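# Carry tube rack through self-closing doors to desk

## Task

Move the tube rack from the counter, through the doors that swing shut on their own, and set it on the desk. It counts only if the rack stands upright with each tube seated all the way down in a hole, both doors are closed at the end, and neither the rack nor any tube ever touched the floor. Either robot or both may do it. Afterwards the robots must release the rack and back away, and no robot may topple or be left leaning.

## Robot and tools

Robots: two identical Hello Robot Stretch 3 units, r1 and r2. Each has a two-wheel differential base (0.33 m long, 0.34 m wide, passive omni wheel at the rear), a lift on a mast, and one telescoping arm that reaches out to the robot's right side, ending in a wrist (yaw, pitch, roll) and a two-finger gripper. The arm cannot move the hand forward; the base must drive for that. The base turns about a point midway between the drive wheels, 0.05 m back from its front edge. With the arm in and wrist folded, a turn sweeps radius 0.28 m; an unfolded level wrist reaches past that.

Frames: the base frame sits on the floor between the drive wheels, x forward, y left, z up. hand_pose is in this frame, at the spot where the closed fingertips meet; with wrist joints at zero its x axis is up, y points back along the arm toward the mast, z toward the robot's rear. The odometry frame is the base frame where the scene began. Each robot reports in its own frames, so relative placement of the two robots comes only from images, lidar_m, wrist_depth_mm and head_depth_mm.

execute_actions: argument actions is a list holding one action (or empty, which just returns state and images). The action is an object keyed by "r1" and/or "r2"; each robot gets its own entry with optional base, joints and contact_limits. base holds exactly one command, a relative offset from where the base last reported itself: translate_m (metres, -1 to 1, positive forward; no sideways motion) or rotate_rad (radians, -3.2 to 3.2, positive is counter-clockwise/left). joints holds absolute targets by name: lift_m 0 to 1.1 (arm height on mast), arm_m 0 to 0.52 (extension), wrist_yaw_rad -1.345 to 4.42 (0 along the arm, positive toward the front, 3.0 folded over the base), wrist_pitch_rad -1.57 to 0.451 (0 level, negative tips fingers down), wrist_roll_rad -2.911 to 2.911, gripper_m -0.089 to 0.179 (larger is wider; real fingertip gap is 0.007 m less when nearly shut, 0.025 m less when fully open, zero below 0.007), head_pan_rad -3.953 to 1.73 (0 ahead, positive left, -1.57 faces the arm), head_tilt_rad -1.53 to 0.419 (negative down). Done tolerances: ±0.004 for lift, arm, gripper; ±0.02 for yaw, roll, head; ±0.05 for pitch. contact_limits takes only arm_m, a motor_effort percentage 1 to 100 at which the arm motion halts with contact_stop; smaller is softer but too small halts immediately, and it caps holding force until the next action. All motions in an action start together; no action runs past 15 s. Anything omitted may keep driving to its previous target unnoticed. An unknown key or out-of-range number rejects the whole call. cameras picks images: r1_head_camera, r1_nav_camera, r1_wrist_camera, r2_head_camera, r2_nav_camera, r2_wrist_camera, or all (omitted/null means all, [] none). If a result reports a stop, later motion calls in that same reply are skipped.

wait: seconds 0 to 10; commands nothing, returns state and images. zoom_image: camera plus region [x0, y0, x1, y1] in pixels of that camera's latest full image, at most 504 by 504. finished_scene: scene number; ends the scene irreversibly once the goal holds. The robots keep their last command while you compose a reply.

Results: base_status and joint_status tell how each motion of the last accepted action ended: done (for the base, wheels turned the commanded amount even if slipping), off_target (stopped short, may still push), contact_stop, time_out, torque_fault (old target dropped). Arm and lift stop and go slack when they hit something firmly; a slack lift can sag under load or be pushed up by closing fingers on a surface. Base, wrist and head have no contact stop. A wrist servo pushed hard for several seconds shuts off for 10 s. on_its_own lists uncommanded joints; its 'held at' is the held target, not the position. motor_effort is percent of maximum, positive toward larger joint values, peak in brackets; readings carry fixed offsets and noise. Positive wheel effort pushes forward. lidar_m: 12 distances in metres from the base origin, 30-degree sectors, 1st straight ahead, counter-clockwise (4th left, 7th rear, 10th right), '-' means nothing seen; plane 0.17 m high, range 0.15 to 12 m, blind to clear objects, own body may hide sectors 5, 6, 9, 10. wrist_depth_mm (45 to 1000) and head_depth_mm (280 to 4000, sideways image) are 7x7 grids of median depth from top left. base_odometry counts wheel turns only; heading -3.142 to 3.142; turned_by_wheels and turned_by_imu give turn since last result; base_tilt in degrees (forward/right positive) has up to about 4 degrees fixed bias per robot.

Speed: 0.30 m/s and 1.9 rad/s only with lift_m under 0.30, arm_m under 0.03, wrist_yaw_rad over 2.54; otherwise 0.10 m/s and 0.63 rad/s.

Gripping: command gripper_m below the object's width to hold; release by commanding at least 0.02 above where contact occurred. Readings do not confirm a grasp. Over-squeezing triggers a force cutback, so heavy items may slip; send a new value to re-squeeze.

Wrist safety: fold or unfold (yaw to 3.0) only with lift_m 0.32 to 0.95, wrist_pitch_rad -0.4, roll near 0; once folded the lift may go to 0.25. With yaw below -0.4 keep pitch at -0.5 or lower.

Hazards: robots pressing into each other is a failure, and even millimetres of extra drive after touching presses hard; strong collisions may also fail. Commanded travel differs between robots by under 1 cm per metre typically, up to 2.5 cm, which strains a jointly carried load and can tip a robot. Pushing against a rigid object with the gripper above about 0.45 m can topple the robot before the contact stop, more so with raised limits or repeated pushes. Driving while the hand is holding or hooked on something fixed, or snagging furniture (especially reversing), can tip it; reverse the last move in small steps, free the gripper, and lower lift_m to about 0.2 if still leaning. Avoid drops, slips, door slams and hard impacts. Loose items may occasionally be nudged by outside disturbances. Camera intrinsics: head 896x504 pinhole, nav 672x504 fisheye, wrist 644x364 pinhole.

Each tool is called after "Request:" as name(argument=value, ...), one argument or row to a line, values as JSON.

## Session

Request:
execute_actions(
  actions=[],
)

Scene clock: 0.00 s.
r1.base_odometry: x=+0.000 y=+0.000 heading=+0.000 (m, m, rad; r1's odometry frame)
r1.turned_by_wheels: +0.000 (rad since the last result)
r1.turned_by_imu: +0.000 (rad since the last result)
r1.base_tilt: forward=-1.3 right=-1.0 (deg)
r1.lidar_m: 0.73 0.86 1.08 1.08 1.27 2.31 2.44 2.85 1.55 1.38 0.82 0.73
r1.head_depth_mm: 646 647 644 644 645 644 646 / 667 667 665 668 667 666 666 / 688 688 689 686 689 691 689 / 713 714 715 715 712 714 713 / 740 740 740 741 738 741 739 / 768 767 770 770 767 766 770 / 797 798 798 799 796 800 799
r1.base_status: not commanded
r1.joint_positions: lift_m=+0.454 arm_m=+0.001 wrist_yaw_rad=+3.021 wrist_pitch_rad=-0.350 wrist_roll_rad=-0.006 gripper_m=+0.037 head_pan_rad=-0.015 head_tilt_rad=+0.005
r1.joint_status: not commanded
r1.motor_effort: left_wheel=+0 right_wheel=+0 lift_m=+29 arm_m=+0 wrist_yaw_rad=+0 wrist_pitch_rad=+5 wrist_roll_rad=+0 gripper_m=+1 head_pan_rad=+0 head_tilt_rad=+2 (%)
r1.hand_pose: x=+0.0068 y=+0.0851 z=+0.4820 quat_wxyz=(+0.165, +0.700, +0.082, +0.690) (m; r1's base frame)
r1.wrist_depth_mm: - - - - 978 926 890 / - - - - - 972 934 / - - - - - - - / - - - - - - - / 924 925 987 947 981 989 959 / 748 757 - 766 824 807 810 / 641 657 - 660 649 682 682
r2.base_odometry: x=+0.000 y=+0.000 heading=+0.000 (m, m, rad; r2's odometry frame)
r2.turned_by_wheels: +0.000 (rad since the last result)
r2.turned_by_imu: +0.000 (rad since the last result)
r2.base_tilt: forward=-1.5 right=+2.7 (deg)
r2.lidar_m: 1.46 1.53 1.10 1.05 1.09 1.46 1.62 2.78 2.19 2.09 2.06 1.51
r2.head_depth_mm: 1745 2079 2050 2033 2011 1361 1366 / 1741 2092 2043 2053 2019 1378 1367 / 1714 2062 2057 2055 2029 1389 1379 / 1694 2105 2077 2038 2039 2003 1979 / 1678 2085 2076 2055 2042 2017 1970 / 1683 2108 2072 2045 2034 2022 1990 / 1663 2114 2104 2059 2046 2017 2021
r2.base_status: not commanded
r2.joint_positions: lift_m=+0.514 arm_m=+0.003 wrist_yaw_rad=+2.955 wrist_pitch_rad=-0.578 wrist_roll_rad=+0.008 gripper_m=+0.037 head_pan_rad=-0.006 head_tilt_rad=-0.005
r2.joint_status: not commanded
r2.motor_effort: left_wheel=+0 right_wheel=-1 lift_m=+32 arm_m=+1 wrist_yaw_rad=+1 wrist_pitch_rad=+8 wrist_roll_rad=+0 gripper_m=+1 head_pan_rad=-1 head_tilt_rad=+2 (%)
r2.hand_pose: x=+0.0161 y=+0.0503 z=+0.4922 quat_wxyz=(+0.265, +0.696, +0.137, +0.653) (m; r2's base frame)
r2.wrist_depth_mm: 902 - - - - - - / - - - - - - - / - - - - - - - / 950 962 969 944 961 961 934 / 805 810 - 806 844 816 805 / 716 699 - 699 720 686 702 / 613 613 - 610 618 616 624
pictures: r1_head_camera (sideways: a quarter turn clockwise sets it upright), r1_nav_camera (sideways: a quarter turn counterclockwise sets it upright), r1_wrist_camera, r2_head_camera (sideways: a quarter turn clockwise sets it upright), r2_nav_camera (sideways: a quarter turn counterclockwise sets it upright), r2_wrist_camera
Images, in order (width x height): r1_head_camera 896x504, r1_nav_camera 672x504, r1_wrist_camera 644x364, r2_head_camera 896x504, r2_nav_camera 672x504, r2_wrist_camera 644x364.

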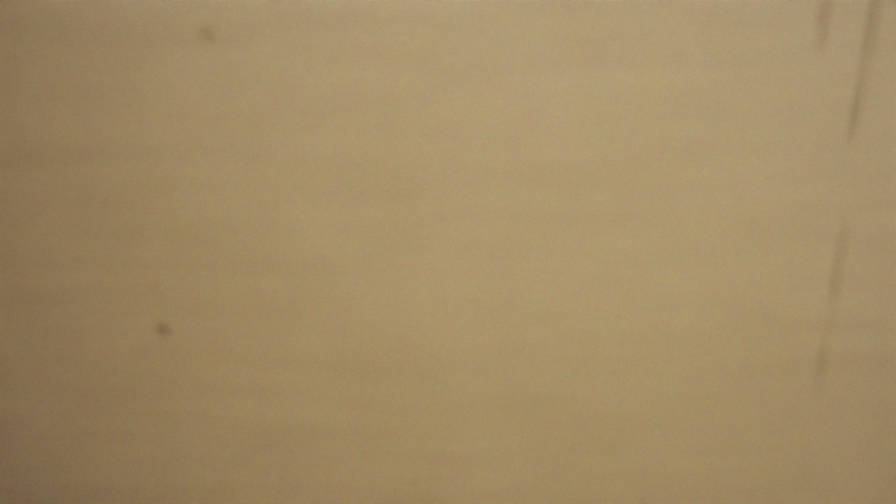

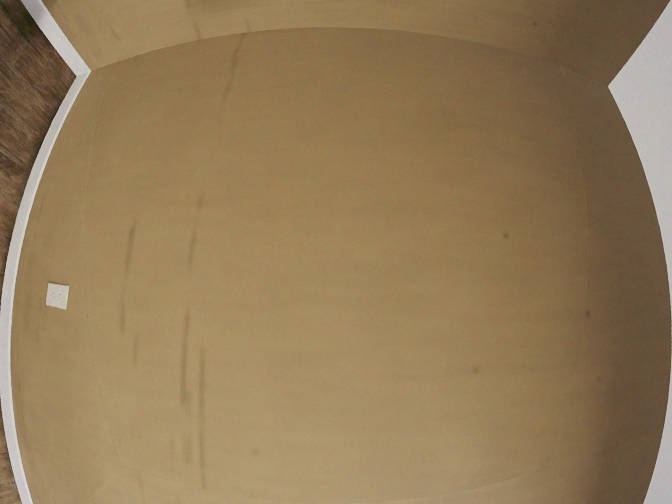

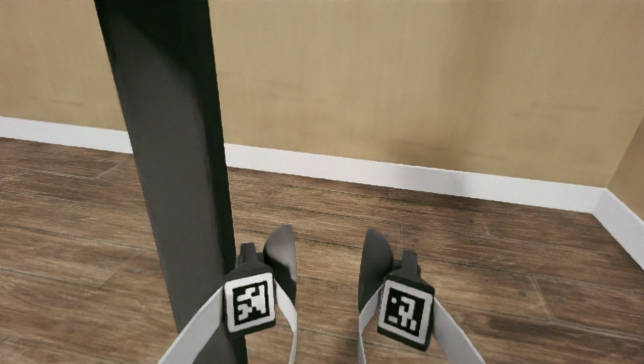

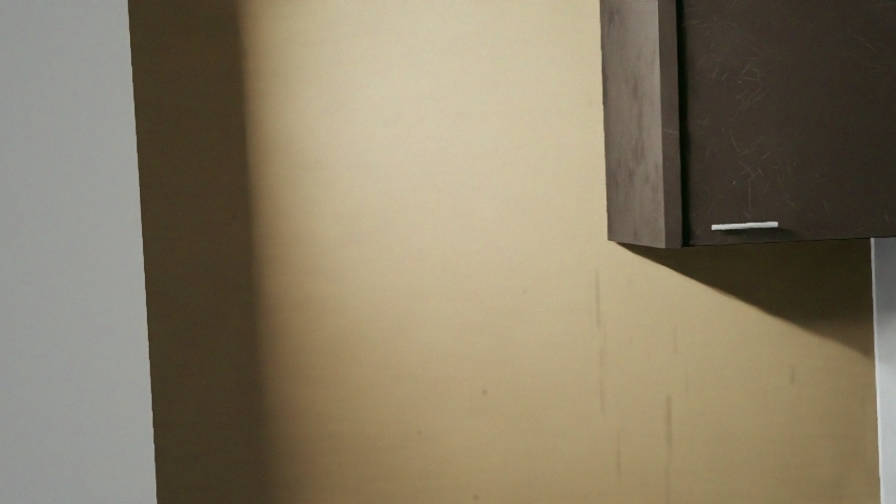

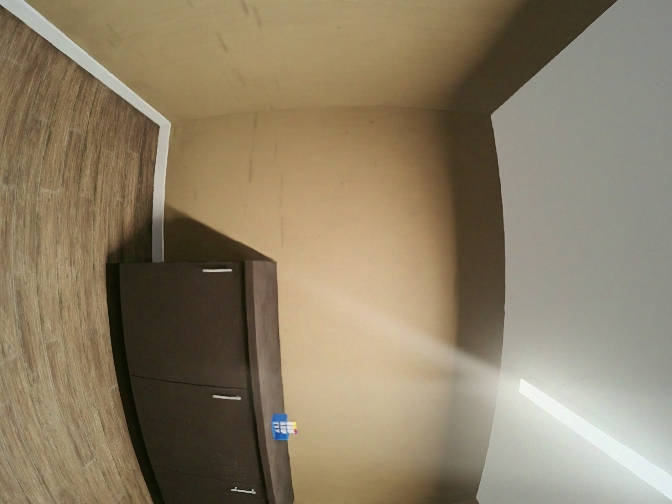

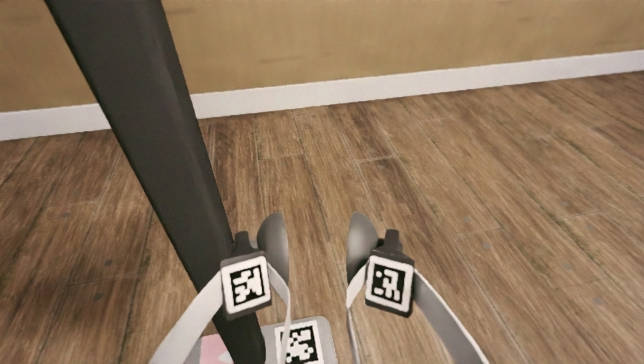

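Request:
execute_actions(
  actions=[
    {"r1":{"joints":{"head_pan_rad":-2.6,"head_tilt_rad":-0.3,"lift_m":0.25,"wrist_pitch_rad":-0.4}},"r2":{"joints":{"head_pan_rad":-2.2,"head_tilt_rad":-0.3,"lift_m":0.25,"wrist_pitch_rad":-0.4}}},
  ],
  cameras=["r1_head_camera","r1_nav_camera","r2_head_camera","r2_nav_camera"],
)

Scene clock: 3.43 s.
r1.base_odometry: x=+0.000 y=+0.000 heading=+0.000 (m, m, rad; r1's odometry frame)
r1.turned_by_wheels: +0.000 (rad since the last result)
r1.turned_by_imu: -0.001 (rad since the last result)
r1.base_tilt: forward=-1.2 right=-1.0 (deg)
r1.lidar_m: 0.73 0.86 1.08 1.08 1.27 2.31 2.44 2.86 1.55 1.38 0.82 0.73
r1.head_depth_mm: 2438 2533 2627 2760 2692 1947 1517 / 2655 2801 2945 3056 2718 1939 1515 / 2906 3054 3206 3465 2735 1960 1521 / 3257 3463 3724 3853 2759 1974 1535 / 3655 - - 3744 2758 1976 1544 / 3649 3893 3883 3468 2823 1978 1541 / 3421 3551 3610 3199 2789 1985 1546
r1.base_status: not commanded
r1.joint_positions: lift_m=+0.250 arm_m=+0.001 wrist_yaw_rad=+3.021 wrist_pitch_rad=-0.414 wrist_roll_rad=-0.006 gripper_m=+0.037 head_pan_rad=-2.593 head_tilt_rad=-0.296
r1.joint_status: all done
r1.motor_effort: left_wheel=+1(1) right_wheel=+0(0) lift_m=+23(24) arm_m=+0(0) wrist_yaw_rad=+0(0) wrist_pitch_rad=+4(4) wrist_roll_rad=+0(0) gripper_m=+1(0) head_pan_rad=-2(36) head_tilt_rad=-2(26) (%)
r1.hand_pose: x=+0.0059 y=+0.0777 z=+0.2639 quat_wxyz=(+0.187, +0.697, +0.104, +0.684) (m; r1's base frame)
r1.wrist_depth_mm: - - - - 957 922 905 / - - - - - - 944 / 886 897 901 916 962 981 970 / 680 681 704 719 717 732 756 / 553 554 588 575 585 588 599 / 462 485 - - 502 483 489 / - - - - 401 421 424
r2.base_odometry: x=+0.000 y=+0.000 heading=+0.000 (m, m, rad; r2's odometry frame)
r2.turned_by_wheels: +0.000 (rad since the last result)
r2.turned_by_imu: +0.000 (rad since the last result)
r2.base_tilt: forward=-1.5 right=+2.7 (deg)
r2.lidar_m: 1.46 1.53 1.10 1.05 1.09 1.47 1.62 2.77 2.19 2.08 2.06 1.51
r2.head_depth_mm: 2850 2987 3107 3256 2902 1995 1539 / 2691 2843 2918 3074 2932 2027 1558 / 2491 2606 2742 2837 2815 2047 1570 / 2296 2404 2511 2623 2645 2075 1575 / 2142 2218 2292 2398 2514 2090 1582 / 2004 2077 2147 2208 2312 2114 1612 / 1885 1960 2015 2067 2155 2150 1625
r2.base_status: not commanded
r2.joint_positions: lift_m=+0.251 arm_m=+0.003 wrist_yaw_rad=+2.955 wrist_pitch_rad=-0.421 wrist_roll_rad=+0.008 gripper_m=+0.037 head_pan_rad=-2.193 head_tilt_rad=-0.296
r2.joint_status: all done
r2.motor_effort: left_wheel=+0(1) right_wheel=+0(0) lift_m=+15(25) arm_m=+0(1) wrist_yaw_rad=+1(1) wrist_pitch_rad=+12(11) wrist_roll_rad=+0(0) gripper_m=+0(1) head_pan_rad=-3(33) head_tilt_rad=-1(10) (%)
r2.hand_pose: x=+0.0203 y=+0.0725 z=+0.2627 quat_wxyz=(+0.212, +0.705, +0.082, +0.672) (m; r2's base frame)
r2.wrist_depth_mm: 902 - 971 - - - - / 947 - - - - - - / 925 - 919 936 920 901 918 / 694 - 700 707 712 692 688 / 567 564 594 563 584 553 560 / 481 497 - - 480 468 470 / - - - - 403 404 402
pictures: r1_head_camera (sideways: a quarter turn clockwise sets it upright), r1_nav_camera (sideways: a quarter turn counterclockwise sets it upright), r2_head_camera (sideways: a quarter turn clockwise sets it upright), r2_nav_camera (sideways: a quarter turn counterclockwise sets it upright)
Images, in order (width x height): r1_head_camera 896x504, r1_nav_camera 672x504, r2_head_camera 896x504, r2_nav_camera 672x504.

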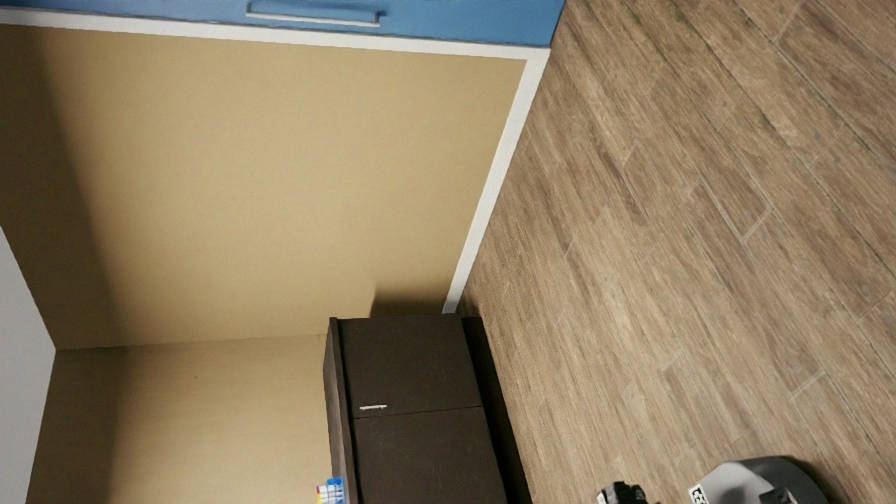

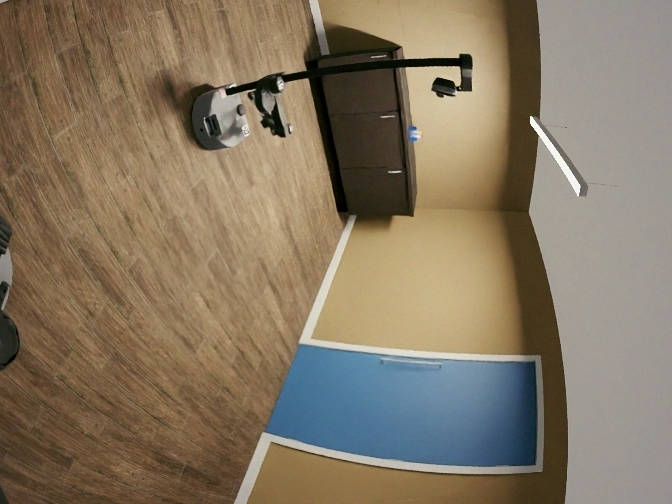

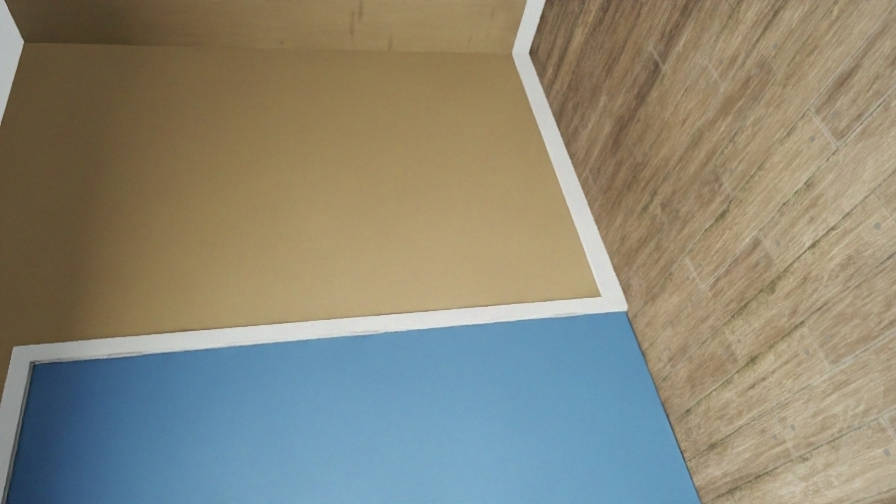

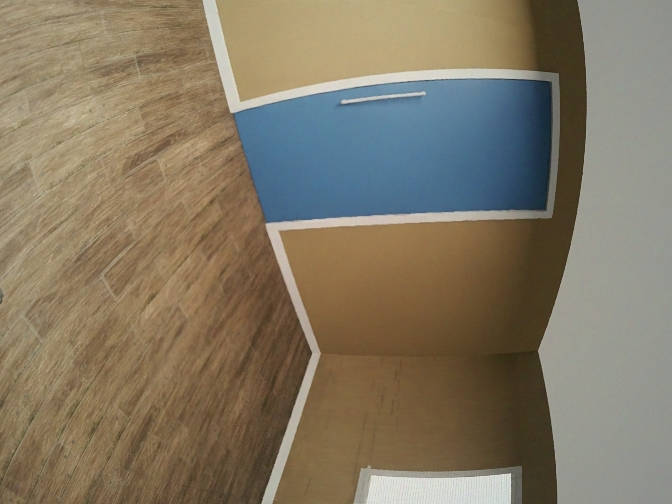

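Request:
execute_actions(
  actions=[
    {"r1":{"base":{"rotate_rad":-2.2},"joints":{"head_pan_rad":0,"head_tilt_rad":-0.5}},"r2":{"base":{"rotate_rad":-1.73},"joints":{"head_pan_rad":0,"head_tilt_rad":-0.3}}},
  ],
  cameras=["r2_head_camera"],
)

Request:
execute_actions(
  actions=[
    {"r1":{"base":{"translate_m":0.7}},"r2":{"base":{"translate_m":1.0}}},
  ],
  cameras=["r2_head_camera","r1_nav_camera"],
)

Scene clock: 10.10 s.
r1.base_odometry: x=+0.000 y=+0.000 heading=-2.200 (m, m, rad; r1's odometry frame)
r1.turned_by_wheels: -2.200 (rad since the last result)
r1.turned_by_imu: -2.199 (rad since the last result)
r1.base_tilt: forward=-1.2 right=-1.1 (deg)
r1.lidar_m: 1.63 1.61 0.87 0.73 0.73 0.82 1.08 1.08 1.22 2.00 2.43 2.74
r1.head_depth_mm: 3547 3616 3697 2741 1998 1585 1300 / 3494 3306 3453 2698 2017 1577 1301 / 3438 3190 3402 2761 2002 1586 1307 / 3317 3169 3286 2787 2017 1588 1309 / 3159 3001 3142 1887 1849 1587 1313 / 3142 3319 3578 2667 1954 1592 1316 / 3057 3303 3571 2819 2047 1604 1321
r1.base_status: done
r1.joint_positions: lift_m=+0.250 arm_m=+0.001 wrist_yaw_rad=+3.021 wrist_pitch_rad=-0.414 wrist_roll_rad=-0.006 gripper_m=+0.037 head_pan_rad=-0.007 head_tilt_rad=-0.494
r1.joint_status: all done
r1.motor_effort: left_wheel=+1(8) right_wheel=-1(5) lift_m=+23(23) arm_m=+0(0) wrist_yaw_rad=+0(1) wrist_pitch_rad=+4(5) wrist_roll_rad=+0(0) gripper_m=+0(0) head_pan_rad=+4(37) head_tilt_rad=-3(23) (%)
r1.hand_pose: x=+0.0059 y=+0.0777 z=+0.2639 quat_wxyz=(+0.187, +0.697, +0.104, +0.684) (m; r1's base frame)
r1.wrist_depth_mm: 568 - 681 731 838 940 - / 608 643 730 809 903 - - / 639 685 789 839 931 986 - / 645 675 702 702 723 739 748 / 546 550 594 570 582 587 592 / 466 484 - - 495 487 492 / - - - - 403 420 422
r2.base_odometry: x=+0.000 y=+0.000 heading=-1.730 (m, m, rad; r2's odometry frame)
r2.turned_by_wheels: -1.730 (rad since the last result)
r2.turned_by_imu: -1.747 (rad since the last result)
r2.base_tilt: forward=-1.5 right=+2.7 (deg)
r2.lidar_m: 2.09 2.11 1.59 1.46 1.85 1.17 1.05 1.06 1.29 1.62 2.71 2.32
r2.head_depth_mm: 1968 2051 2165 2296 2427 2023 1539 / 1947 2020 2123 2252 2338 2023 1558 / 1900 2005 2083 2206 2316 2064 1564 / 1879 1975 2066 2145 2248 2056 1584 / 1842 1935 2013 2128 2224 2088 1598 / 1815 1897 1981 2082 2211 2107 1602 / 1794 1855 1956 2045 2139 2145 1612
r2.base_status: done
r2.joint_positions: lift_m=+0.251 arm_m=+0.003 wrist_yaw_rad=+2.955 wrist_pitch_rad=-0.421 wrist_roll_rad=+0.008 gripper_m=+0.037 head_pan_rad=-0.007 head_tilt_rad=-0.297
r2.joint_status: all done
r2.motor_effort: left_wheel=+2(11) right_wheel=-2(6) lift_m=+15(15) arm_m=+0(0) wrist_yaw_rad=+1(1) wrist_pitch_rad=+11(12) wrist_roll_rad=+0(0) gripper_m=+1(1) head_pan_rad=+2(35) head_tilt_rad=+0(0) (%)
r2.hand_pose: x=+0.0203 y=+0.0725 z=+0.2627 quat_wxyz=(+0.212, +0.705, +0.082, +0.672) (m; r2's base frame)
r2.wrist_depth_mm: - - - - - - - / - - - - - - - / 934 - 948 928 927 927 921 / 693 - 703 716 702 701 698 / 561 561 586 550 578 571 559 / 476 489 - - 473 473 463 / - - - - 400 398 398
pictures: r2_head_camera (sideways: a quarter turn clockwise sets it upright)
Images, in order (width x height): r2_head_camera 896x504.

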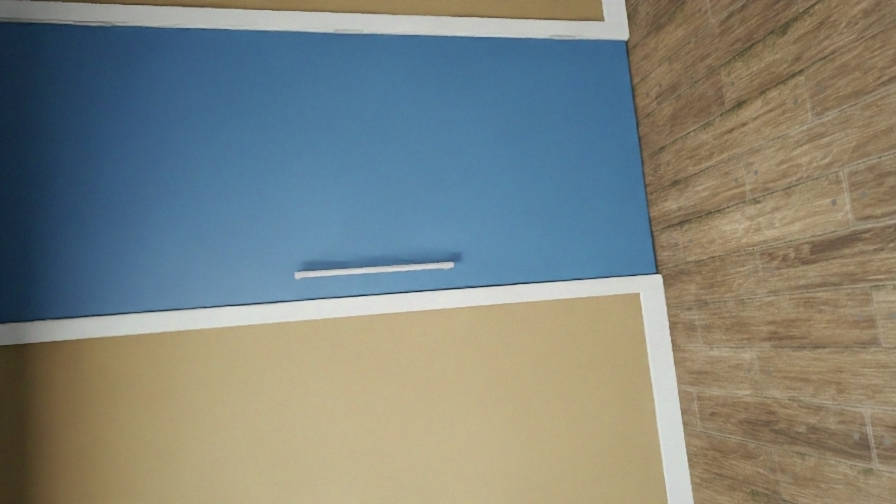

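Scene clock: 15.10 s.
r1.base_odometry: x=-0.412 y=-0.566 heading=-2.200 (m, m, rad; r1's odometry frame)
r1.turned_by_wheels: +0.000 (rad since the last result)
r1.turned_by_imu: +0.004 (rad since the last result)
r1.base_tilt: forward=-1.2 right=-1.2 (deg)
r1.lidar_m: 2.42 2.06 1.13 0.94 0.94 1.06 1.75 1.74 1.97 2.21 2.22 1.32
r1.head_depth_mm: 2990 2967 2791 2726 1982 1569 1291 / 2907 3022 2683 2737 1992 1586 1304 / 2788 2886 2627 2745 2006 1583 1304 / 2710 2803 2529 2688 2023 1591 1308 / 2627 2756 2447 2643 2022 1585 1315 / 2554 2699 2378 2576 2029 1586 1318 / 2489 2668 2874 2858 2050 1601 1315
r1.base_status: done
r1.joint_positions: lift_m=+0.250 arm_m=+0.001 wrist_yaw_rad=+3.021 wrist_pitch_rad=-0.414 wrist_roll_rad=-0.006 gripper_m=+0.037 head_pan_rad=-0.007 head_tilt_rad=-0.495
r1.joint_status: not commanded
r1.motor_effort: left_wheel=+2(9) right_wheel=-1(3) lift_m=+23(23) arm_m=+0(1) wrist_yaw_rad=+1(0) wrist_pitch_rad=+4(5) wrist_roll_rad=+0(0) gripper_m=-1(1) head_pan_rad=+3(4) head_tilt_rad=-2(3) (%)
r1.hand_pose: x=+0.0059 y=+0.0776 z=+0.2639 quat_wxyz=(+0.187, +0.697, +0.104, +0.684) (m; r1's base frame)
r1.wrist_depth_mm: 728 - 875 951 - - - / 778 811 933 - - - - / 793 829 921 940 969 988 - / 677 674 705 708 725 742 746 / 550 559 588 576 582 585 592 / 462 482 - - 502 487 499 / - - - - 401 422 423
r2.base_odometry: x=-0.158 y=-0.987 heading=-1.730 (m, m, rad; r2's odometry frame)
r2.turned_by_wheels: +0.000 (rad since the last result)
r2.turned_by_imu: +0.002 (rad since the last result)
r2.base_tilt: forward=-1.4 right=+2.7 (deg)
r2.lidar_m: 1.10 1.12 1.36 1.61 1.61 2.25 2.04 1.32 1.31 2.52 1.95 1.23
r2.head_depth_mm: 1009 1058 1110 1170 1231 1308 1384 / 992 1039 1095 1148 1209 1285 1356 / 984 1026 1071 1133 1190 1262 1332 / 966 1010 1055 1106 1165 1227 1305 / 953 994 1033 1081 1146 1200 1271 / 924 973 1014 1064 1122 1190 1246 / 925 962 1004 1057 1107 1163 1227
r2.base_status: done
r2.joint_positions: lift_m=+0.251 arm_m=+0.003 wrist_yaw_rad=+2.955 wrist_pitch_rad=-0.420 wrist_roll_rad=+0.008 gripper_m=+0.037 head_pan_rad=-0.007 head_tilt_rad=-0.297
r2.joint_status: not commanded
r2.motor_effort: left_wheel=+2(11) right_wheel=-2(5) lift_m=+16(16) arm_m=+1(0) wrist_yaw_rad=+0(1) wrist_pitch_rad=+11(12) wrist_roll_rad=+1(0) gripper_m=+0(0) head_pan_rad=+2(2) head_tilt_rad=+0(0) (%)
r2.hand_pose: x=+0.0203 y=+0.0726 z=+0.2628 quat_wxyz=(+0.212, +0.705, +0.082, +0.672) (m; r2's base frame)
r2.wrist_depth_mm: - - - - - - 961 / - - - - - - - / 929 - 960 936 911 916 931 / 713 - 698 695 690 693 700 / 573 564 590 552 598 562 561 / 476 488 - - 478 467 469 / - - - - 400 405 407
pictures: r1_nav_camera (sideways: a quarter turn counterclockwise sets it upright), r2_head_camera (sideways: a quarter turn clockwise sets it upright)
Images, in order (width x height): r1_nav_camera 672x504, r2_head_camera 896x504.

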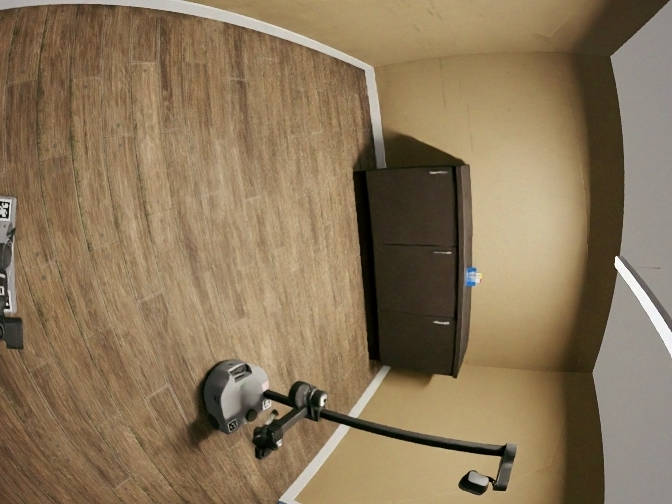

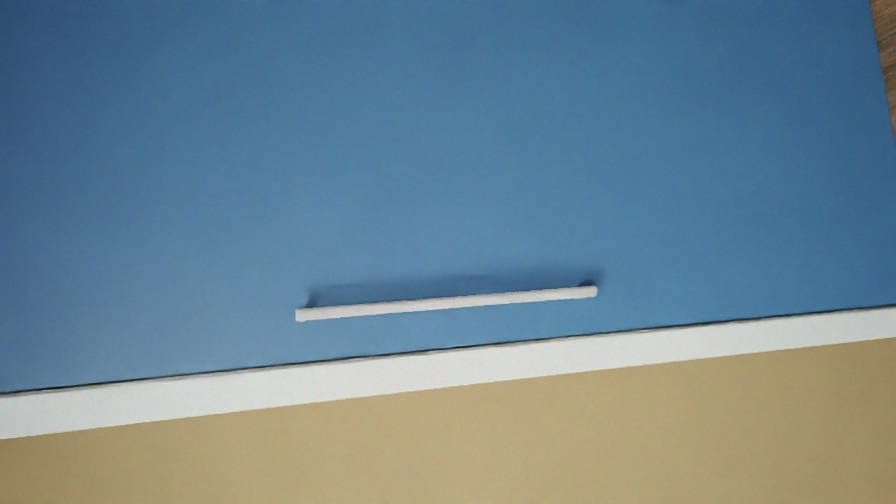

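Request:
execute_actions(
  actions=[
    {"r1":{"base":{"translate_m":1.0}},"r2":{"base":{"translate_m":0.17},"joints":{"lift_m":0.8,"wrist_pitch_rad":-0.4,"gripper_m":0.09}}},
  ],
  cameras=[],
)

Request:
execute_actions(
  actions=[
    {"r1":{"base":{"translate_m":0.3}},"r2":{"base":{"rotate_rad":1.605},"joints":{"wrist_yaw_rad":0.0,"head_pan_rad":-1.57,"head_tilt_rad":-0.45}}},
  ],
  cameras=[],
)

Request:
execute_actions(
  actions=[
    {"r1":{"base":{"rotate_rad":-1.15}},"r2":{"base":{"translate_m":0.06},"joints":{"wrist_pitch_rad":0.0,"arm_m":0.35}}},
  ],
  cameras=["r2_head_camera","r2_wrist_camera","r1_nav_camera"],
)

Scene clock: 21.83 s.
r1.base_odometry: x=-1.000 y=-1.375 heading=-2.200 (m, m, rad; r1's odometry frame)
r1.turned_by_wheels: +0.000 (rad since the last result)
r1.turned_by_imu: +0.006 (rad since the last result)
r1.base_tilt: forward=-1.2 right=-1.0 (deg)
r1.lidar_m: 1.46 1.46 1.47 1.24 1.24 1.41 2.34 2.71 2.27 0.91 1.92 1.70
r1.head_depth_mm: 2000 2131 1674 1851 1983 1567 1295 / 1944 2114 1623 1767 1924 1582 1305 / 1893 2014 1575 1706 1870 1579 1301 / 1839 1972 1529 1655 1825 1590 1306 / 1779 1930 1495 1604 1788 1589 1316 / 1733 1867 1459 1548 1719 1597 1322 / 1688 1821 1423 1500 1668 1603 1320
r1.base_status: done
r1.joint_positions: lift_m=+0.250 arm_m=+0.001 wrist_yaw_rad=+3.021 wrist_pitch_rad=-0.414 wrist_roll_rad=-0.006 gripper_m=+0.037 head_pan_rad=-0.007 head_tilt_rad=-0.495
r1.joint_status: not commanded
r1.motor_effort: left_wheel=+2(7) right_wheel=-1(5) lift_m=+23(23) arm_m=-1(1) wrist_yaw_rad=+0(0) wrist_pitch_rad=+5(5) wrist_roll_rad=+0(0) gripper_m=+0(0) head_pan_rad=+4(3) head_tilt_rad=-2(2) (%)
r1.hand_pose: x=+0.0059 y=+0.0776 z=+0.2638 quat_wxyz=(+0.187, +0.697, +0.104, +0.684) (m; r1's base frame)
r1.wrist_depth_mm: 932 - - - - - - / - - - - - - - / 873 889 933 919 959 967 - / 677 677 695 699 714 727 754 / 547 551 586 574 588 585 598 / 460 485 - - 502 490 494 / - - - - 399 420 425
r2.base_odometry: x=-0.185 y=-1.155 heading=-1.730 (m, m, rad; r2's odometry frame)
r2.turned_by_wheels: +0.000 (rad since the last result)
r2.turned_by_imu: +0.001 (rad since the last result)
r2.base_tilt: forward=-1.5 right=+2.7 (deg)
r2.lidar_m: 0.93 0.93 1.15 1.63 1.65 2.04 0.96 2.22 2.70 2.49 1.66 1.05
r2.head_depth_mm: 851 894 939 983 1042 1097 1166 / 837 875 921 970 1017 1082 1145 / 827 861 905 950 1002 1054 1119 / 814 849 888 932 983 1033 1098 / 801 833 870 911 956 1009 1065 / 785 817 855 896 940 989 1047 / 769 807 847 883 927 976 1029
r2.base_status: done
r2.joint_positions: lift_m=+0.799 arm_m=+0.003 wrist_yaw_rad=+2.955 wrist_pitch_rad=-0.420 wrist_roll_rad=+0.008 gripper_m=+0.090 head_pan_rad=-0.007 head_tilt_rad=-0.297
r2.joint_status: all done
r2.motor_effort: left_wheel=+1(9) right_wheel=-2(4) lift_m=+47(50) arm_m=+0(1) wrist_yaw_rad=+0(1) wrist_pitch_rad=+11(12) wrist_roll_rad=+0(0) gripper_m=+1(98) head_pan_rad=+2(2) head_tilt_rad=+0(0) (%)
r2.hand_pose: x=+0.0203 y=+0.0726 z=+0.8116 quat_wxyz=(+0.212, +0.705, +0.082, +0.672) (m; r2's base frame)
r2.wrist_depth_mm: - - - - - - 821 / - - - - - - 838 / - - - - - - 860 / - - - - - - 903 / - - - - - - 930 / - - - - - - 946 / - - - 992 995 - 941
pictures: none
No camera images: the call's "cameras" was empty. Leave "cameras" out to get every camera's image.

Scene clock: 25.33 s.
r1.base_odometry: x=-1.177 y=-1.617 heading=-2.200 (m, m, rad; r1's odometry frame)
r1.turned_by_wheels: +0.000 (rad since the last result)
r1.turned_by_imu: +0.001 (rad since the last result)
r1.base_tilt: forward=-1.2 right=-1.0 (deg)
r1.lidar_m: 1.17 1.17 1.57 1.33 1.33 1.51 2.52 2.99 0.89 0.97 1.83 1.36
r1.head_depth_mm: 1709 1895 1371 1473 1661 1571 1292 / 1674 1826 1320 1403 1586 1573 1301 / 1620 1750 1295 1356 1536 1586 1307 / 1563 1705 1300 1312 1472 1586 1313 / 1521 1659 1317 1270 1418 1544 1312 / 1480 1608 1332 1229 1359 1507 1320 / 1450 1564 1338 1192 1324 1478 1317
r1.base_status: done
r1.joint_positions: lift_m=+0.250 arm_m=+0.001 wrist_yaw_rad=+3.021 wrist_pitch_rad=-0.414 wrist_roll_rad=-0.006 gripper_m=+0.037 head_pan_rad=-0.007 head_tilt_rad=-0.495
r1.joint_status: not commanded
r1.motor_effort: left_wheel=+0(9) right_wheel=+0(5) lift_m=+23(23) arm_m=+0(1) wrist_yaw_rad=+1(0) wrist_pitch_rad=+4(4) wrist_roll_rad=+0(0) gripper_m=+1(0) head_pan_rad=+4(4) head_tilt_rad=-3(3) (%)
r1.hand_pose: x=+0.0059 y=+0.0776 z=+0.2638 quat_wxyz=(+0.187, +0.697, +0.104, +0.684) (m; r1's base frame)
r1.wrist_depth_mm: - - - - - - - / - - - - - - - / 881 895 918 915 948 963 - / 679 672 708 716 709 737 739 / 548 555 588 573 583 582 591 / 464 482 - - 504 487 495 / - - - - 404 420 423
r2.base_odometry: x=-0.185 y=-1.155 heading=-0.125 (m, m, rad; r2's odometry frame)
r2.turned_by_wheels: +1.605 (rad since the last result)
r2.turned_by_imu: +1.628 (rad since the last result)
r2.base_tilt: forward=-1.5 right=+2.7 (deg)
r2.lidar_m: 1.63 1.65 0.97 2.21 2.23 2.71 2.49 1.58 1.03 0.93 0.95 1.19
r2.head_depth_mm: 809 869 938 1016 1113 1233 1318 / 799 858 924 1004 1099 1210 1315 / 793 849 916 991 1086 1194 1301 / 781 840 896 974 1065 1176 1289 / 776 822 888 964 1048 1151 1275 / 763 812 876 957 1035 1143 1265 / 763 811 872 946 1021 1127 1242
r2.base_status: done
r2.joint_positions: lift_m=+0.799 arm_m=+0.003 wrist_yaw_rad=+0.001 wrist_pitch_rad=-0.420 wrist_roll_rad=+0.008 gripper_m=+0.090 head_pan_rad=-1.563 head_tilt_rad=-0.444
r2.joint_status: all done
r2.motor_effort: left_wheel=-2(5) right_wheel=+1(3) lift_m=+47(46) arm_m=+0(0) wrist_yaw_rad=+0(3) wrist_pitch_rad=+11(11) wrist_roll_rad=+0(0) gripper_m=+1(0) head_pan_rad=-3(33) head_tilt_rad=-1(12) (%)
r2.hand_pose: x=-0.0213 y=-0.3718 z=+0.8116 quat_wxyz=(+0.689, +0.147, -0.694, -0.148) (m; r2's base frame)
r2.wrist_depth_mm: 592 603 634 652 695 709 748 / 641 658 690 703 743 794 809 / 693 710 753 804 838 869 939 / 771 816 821 871 885 952 - / 829 863 911 969 - - - / 950 974 - - - - - / 1000 - 989 994 - - -
pictures: none
No camera images: the call's "cameras" was empty. Leave "cameras" out to get every camera's image.

Scene clock: 29.10 s.
r1.base_odometry: x=-1.177 y=-1.617 heading=+2.934 (m, m, rad; r1's odometry frame)
r1.turned_by_wheels: -1.150 (rad since the last result)
r1.turned_by_imu: -1.150 (rad since the last result)
r1.base_tilt: forward=-1.3 right=-1.2 (deg)
r1.lidar_m: 1.82 1.45 1.18 1.17 1.68 1.34 1.33 1.44 2.20 2.99 2.29 0.87
r1.head_depth_mm: 1495 1613 1770 1937 1997 1582 1296 / 1504 1646 1798 1983 2006 1579 1304 / 1527 1663 1821 2015 2016 1583 1309 / 1549 1687 1857 2076 2000 1583 1305 / 1579 1710 1885 2087 2028 1604 1312 / 1597 1739 1903 2124 2016 1604 1313 / 1607 1765 1945 2164 2034 1611 1321
r1.base_status: done
r1.joint_positions: lift_m=+0.250 arm_m=+0.001 wrist_yaw_rad=+3.021 wrist_pitch_rad=-0.414 wrist_roll_rad=-0.006 gripper_m=+0.037 head_pan_rad=-0.007 head_tilt_rad=-0.495
r1.joint_status: not commanded
r1.motor_effort: left_wheel=+2(9) right_wheel=-1(5) lift_m=+23(23) arm_m=-1(1) wrist_yaw_rad=+0(0) wrist_pitch_rad=+4(5) wrist_roll_rad=+1(0) gripper_m=-1(0) head_pan_rad=+4(3) head_tilt_rad=-3(3) (%)
r1.hand_pose: x=+0.0059 y=+0.0776 z=+0.2638 quat_wxyz=(+0.187, +0.697, +0.104, +0.684) (m; r1's base frame)
r1.wrist_depth_mm: - - - - - - - / - - - - - - - / 869 884 913 932 969 971 - / 665 679 704 712 723 731 753 / 555 547 583 568 582 589 593 / 461 481 - - 497 486 487 / - - - - 403 419 424
r2.base_odometry: x=-0.126 y=-1.163 heading=-0.125 (m, m, rad; r2's odometry frame)
r2.turned_by_wheels: +0.000 (rad since the last result)
r2.turned_by_imu: +0.000 (rad since the last result)
r2.base_tilt: forward=-1.5 right=+2.7 (deg)
r2.lidar_m: 1.57 1.59 0.95 2.21 2.25 2.78 2.55 1.56 1.02 0.92 0.94 1.18
r2.head_depth_mm: 801 861 928 1008 1090 - 1305 / 793 847 918 999 - 1240 1291 / 787 840 906 983 - 1202 1291 / 775 826 887 960 1066 1165 1279 / 762 815 877 952 1038 1140 1270 / 760 811 875 943 1027 1132 1258 / 750 803 862 934 1016 1111 1227
r2.base_status: done
r2.joint_positions: lift_m=+0.799 arm_m=+0.350 wrist_yaw_rad=+0.000 wrist_pitch_rad=-0.023 wrist_roll_rad=+0.008 gripper_m=+0.090 head_pan_rad=-1.563 head_tilt_rad=-0.445
r2.joint_status: all done
r2.motor_effort: left_wheel=-2(5) right_wheel=+1(4) lift_m=+47(46) arm_m=+3(4) wrist_yaw_rad=+0(0) wrist_pitch_rad=+13(14) wrist_roll_rad=+0(0) gripper_m=+1(0) head_pan_rad=-3(3) head_tilt_rad=-1(1) (%)
r2.hand_pose: x=-0.0214 y=-0.7502 z=+0.9080 quat_wxyz=(+0.705, +0.009, -0.710, -0.008) (m; r2's base frame)
r2.wrist_depth_mm: 301 298 320 331 347 364 379 / 311 311 326 348 366 375 398 / 319 319 344 362 375 397 409 / 330 329 356 368 385 406 429 / 342 339 359 383 399 419 437 / 345 353 347 400 414 440 463 / 357 362 390 408 426 445 477
pictures: r1_nav_camera (sideways: a quarter turn counterclockwise sets it upright), r2_head_camera (sideways: a quarter turn clockwise sets it upright), r2_wrist_camera
Images, in order (width x height): r1_nav_camera 672x504, r2_head_camera 896x504, r2_wrist_camera 644x364.

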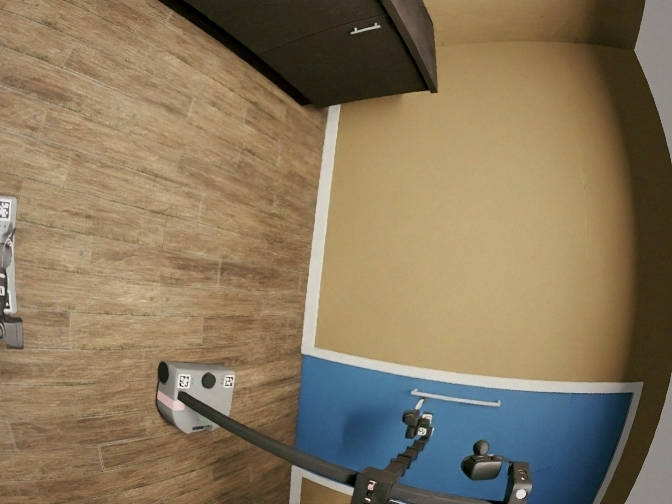

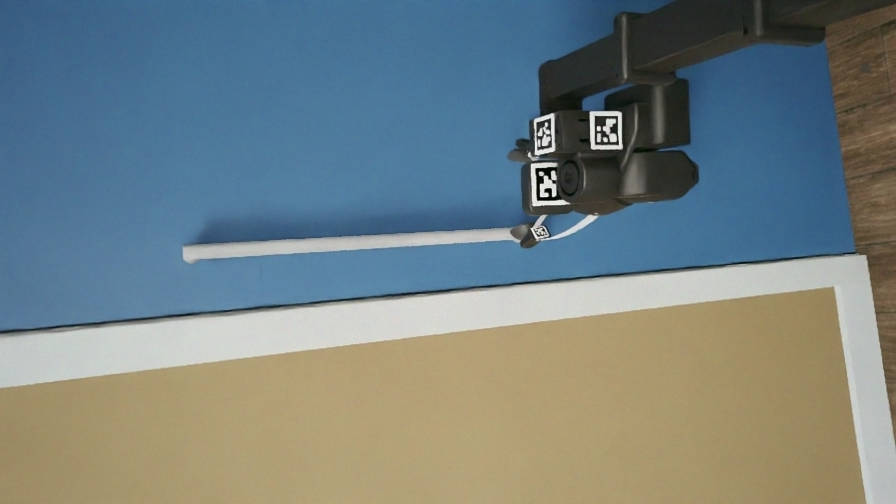

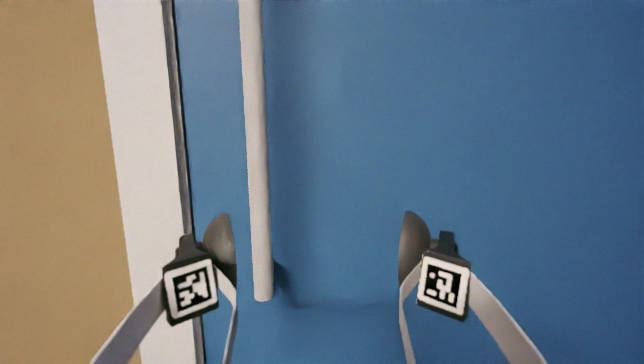

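Request:
execute_actions(
  actions=[
    {"r1":{"base":{"translate_m":1.0}},"r2":{"base":{"translate_m":0.058}}},
  ],
  cameras=[],
)

Request:
execute_actions(
  actions=[
    {"r1":{"base":{"rotate_rad":-1.2}},"r2":{"joints":{"arm_m":0.49}}},
  ],
  cameras=["r2_wrist_camera","r1_nav_camera"],
)

Scene clock: 34.87 s.
r1.base_odometry: x=-2.155 y=-1.411 heading=+2.934 (m, m, rad; r1's odometry frame)
r1.turned_by_wheels: +0.000 (rad since the last result)
r1.turned_by_imu: +0.006 (rad since the last result)
r1.base_tilt: forward=-1.2 right=-1.1 (deg)
r1.lidar_m: 0.84 0.91 1.01 1.01 1.11 2.35 2.32 2.53 0.48 0.50 1.05 0.85
r1.head_depth_mm: 656 711 778 855 955 1075 1202 / 665 722 790 868 972 1099 1228 / 675 730 803 888 993 1125 1247 / 685 744 815 907 1017 1152 1267 / 694 757 831 925 1035 1185 1288 / 705 768 845 940 1056 1210 1307 / 716 781 859 960 1083 1246 1314
r1.base_status: done
r1.joint_positions: lift_m=+0.250 arm_m=+0.001 wrist_yaw_rad=+3.021 wrist_pitch_rad=-0.414 wrist_roll_rad=-0.006 gripper_m=+0.037 head_pan_rad=-0.007 head_tilt_rad=-0.495
r1.joint_status: not commanded
r1.motor_effort: left_wheel=+1(9) right_wheel=+0(3) lift_m=+23(23) arm_m=-1(0) wrist_yaw_rad=+0(0) wrist_pitch_rad=+5(4) wrist_roll_rad=+1(0) gripper_m=+0(0) head_pan_rad=+3(3) head_tilt_rad=-3(3) (%)
r1.hand_pose: x=+0.0059 y=+0.0776 z=+0.2638 quat_wxyz=(+0.187, +0.697, +0.104, +0.684) (m; r1's base frame)
r1.wrist_depth_mm: - - 944 951 923 920 - / - - - - - - - / 880 868 930 914 963 978 945 / 672 680 698 715 704 745 751 / 553 554 587 572 581 580 598 / 459 481 - - 497 491 495 / - - - - 401 419 425
r2.base_odometry: x=-0.068 y=-1.170 heading=-0.125 (m, m, rad; r2's odometry frame)
r2.turned_by_wheels: +0.000 (rad since the last result)
r2.turned_by_imu: +0.000 (rad since the last result)
r2.base_tilt: forward=-1.5 right=+2.7 (deg)
r2.lidar_m: 0.48 1.54 1.94 2.22 2.24 2.79 2.61 1.55 1.01 0.92 0.93 1.16
r2.head_depth_mm: 794 853 916 1003 1082 - 1293 / 786 841 910 987 - 1217 1295 / 777 826 890 964 - 1195 1285 / 772 822 883 956 1051 1151 1269 / 752 811 872 949 1037 1137 1265 / 752 805 863 938 1022 1120 1236 / 747 798 858 925 1007 1101 1220
r2.base_status: done
r2.joint_positions: lift_m=+0.799 arm_m=+0.350 wrist_yaw_rad=+0.000 wrist_pitch_rad=-0.023 wrist_roll_rad=+0.008 gripper_m=+0.090 head_pan_rad=-1.563 head_tilt_rad=-0.445
r2.joint_status: not commanded
r2.motor_effort: left_wheel=-1(3) right_wheel=+1(5) lift_m=+47(47) arm_m=+3(3) wrist_yaw_rad=+1(1) wrist_pitch_rad=+13(13) wrist_roll_rad=+0(0) gripper_m=+1(1) head_pan_rad=-3(3) head_tilt_rad=-1(1) (%)
r2.hand_pose: x=-0.0214 y=-0.7502 z=+0.9080 quat_wxyz=(+0.705, +0.009, -0.710, -0.008) (m; r2's base frame)
r2.wrist_depth_mm: 296 302 315 327 344 356 369 / 303 312 321 341 352 369 385 / 312 321 323 344 367 383 398 / 319 330 337 357 378 393 420 / 329 343 360 367 391 405 429 / 343 347 366 380 401 429 446 / 355 364 372 399 423 442 474
pictures: none
No camera images: the call's "cameras" was empty. Leave "cameras" out to get every camera's image.

Scene clock: 37.17 s.
r1.base_odometry: x=-2.155 y=-1.411 heading=+1.734 (m, m, rad; r1's odometry frame)
r1.turned_by_wheels: -1.200 (rad since the last result)
r1.turned_by_imu: -1.199 (rad since the last result)
r1.base_tilt: forward=-1.3 right=-1.1 (deg)
r1.lidar_m: 1.19 0.87 0.84 0.87 1.04 1.01 1.05 1.47 2.32 2.40 0.58 0.48
r1.head_depth_mm: 2615 2833 3091 2363 1991 1574 1303 / 2053 2312 2657 2343 1994 1587 1309 / 1642 1821 2014 2174 1988 1582 1305 / 1388 1496 1588 1766 1869 1593 1307 / 1192 1269 1309 1448 1602 1595 1311 / 1039 1102 1162 1185 1349 1457 1313 / 930 977 1029 1055 1159 1232 1267
r1.base_status: done
r1.joint_positions: lift_m=+0.250 arm_m=+0.001 wrist_yaw_rad=+3.021 wrist_pitch_rad=-0.414 wrist_roll_rad=-0.006 gripper_m=+0.037 head_pan_rad=-0.007 head_tilt_rad=-0.495
r1.joint_status: not commanded
r1.motor_effort: left_wheel=+2(7) right_wheel=-1(5) lift_m=+23(23) arm_m=-1(1) wrist_yaw_rad=+0(0) wrist_pitch_rad=+5(5) wrist_roll_rad=+0(0) gripper_m=-1(0) head_pan_rad=+3(3) head_tilt_rad=-3(3) (%)
r1.hand_pose: x=+0.0059 y=+0.0776 z=+0.2638 quat_wxyz=(+0.187, +0.697, +0.104, +0.684) (m; r1's base frame)
r1.wrist_depth_mm: - - 947 858 778 707 650 / 903 - - 943 834 748 688 / 861 880 919 923 852 789 718 / 681 678 698 705 717 729 723 / 548 548 586 575 583 589 593 / 466 481 - - 505 490 494 / - - - - 401 419 427
r2.base_odometry: x=-0.068 y=-1.170 heading=-0.125 (m, m, rad; r2's odometry frame)
r2.turned_by_wheels: +0.000 (rad since the last result)
r2.turned_by_imu: +0.000 (rad since the last result)
r2.base_tilt: forward=-1.5 right=+2.7 (deg)
r2.lidar_m: 0.48 1.53 1.94 2.22 2.25 2.80 2.61 1.54 1.01 0.91 0.94 1.16
r2.head_depth_mm: 794 853 921 1001 1082 - 1306 / 786 842 908 978 1110 1202 1295 / 776 826 890 953 1089 1176 1290 / 769 822 882 954 1044 1146 1271 / 751 808 872 951 1034 1138 1261 / 753 804 866 937 1020 1117 1241 / 749 795 852 923 1006 1107 1223
r2.base_status: not commanded
r2.joint_positions: lift_m=+0.799 arm_m=+0.490 wrist_yaw_rad=+0.000 wrist_pitch_rad=-0.023 wrist_roll_rad=+0.008 gripper_m=+0.090 head_pan_rad=-1.563 head_tilt_rad=-0.445
r2.joint_status: all done
r2.motor_effort: left_wheel=-2(2) right_wheel=+1(1) lift_m=+46(47) arm_m=+3(4) wrist_yaw_rad=-1(0) wrist_pitch_rad=+13(13) wrist_roll_rad=+0(0) gripper_m=+1(1) head_pan_rad=-3(3) head_tilt_rad=-1(0) (%)
r2.hand_pose: x=-0.0214 y=-0.8902 z=+0.9080 quat_wxyz=(+0.705, +0.009, -0.710, -0.008) (m; r2's base frame)
r2.wrist_depth_mm: 164 170 189 192 204 214 222 / 170 174 194 196 211 221 232 / 176 178 199 204 217 228 238 / 187 185 208 210 224 234 247 / 192 190 215 217 230 242 255 / 200 195 224 225 238 255 265 / 208 203 228 232 250 262 277
pictures: r1_nav_camera (sideways: a quarter turn counterclockwise sets it upright), r2_wrist_camera
Images, in order (width x height): r1_nav_camera 672x504, r2_wrist_camera 644x364.

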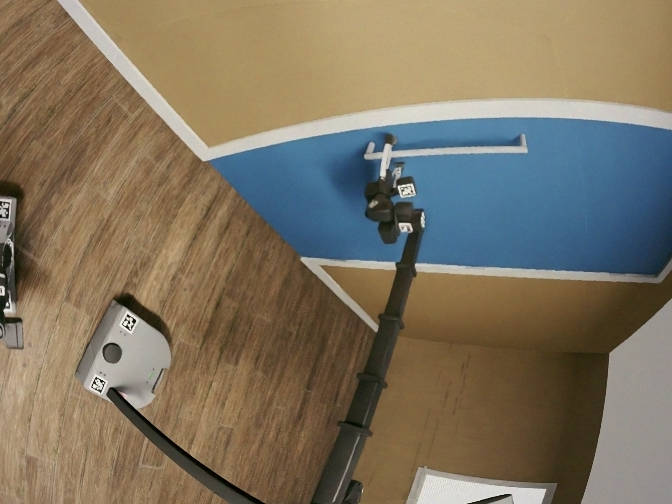

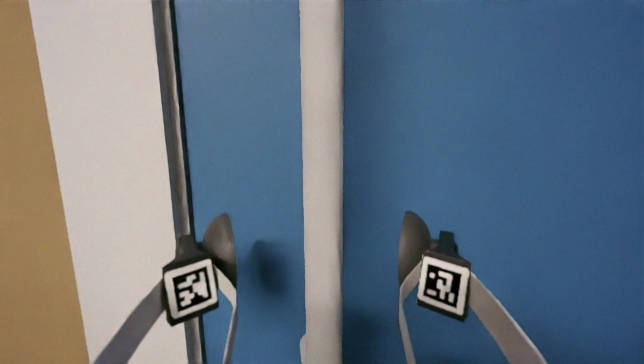

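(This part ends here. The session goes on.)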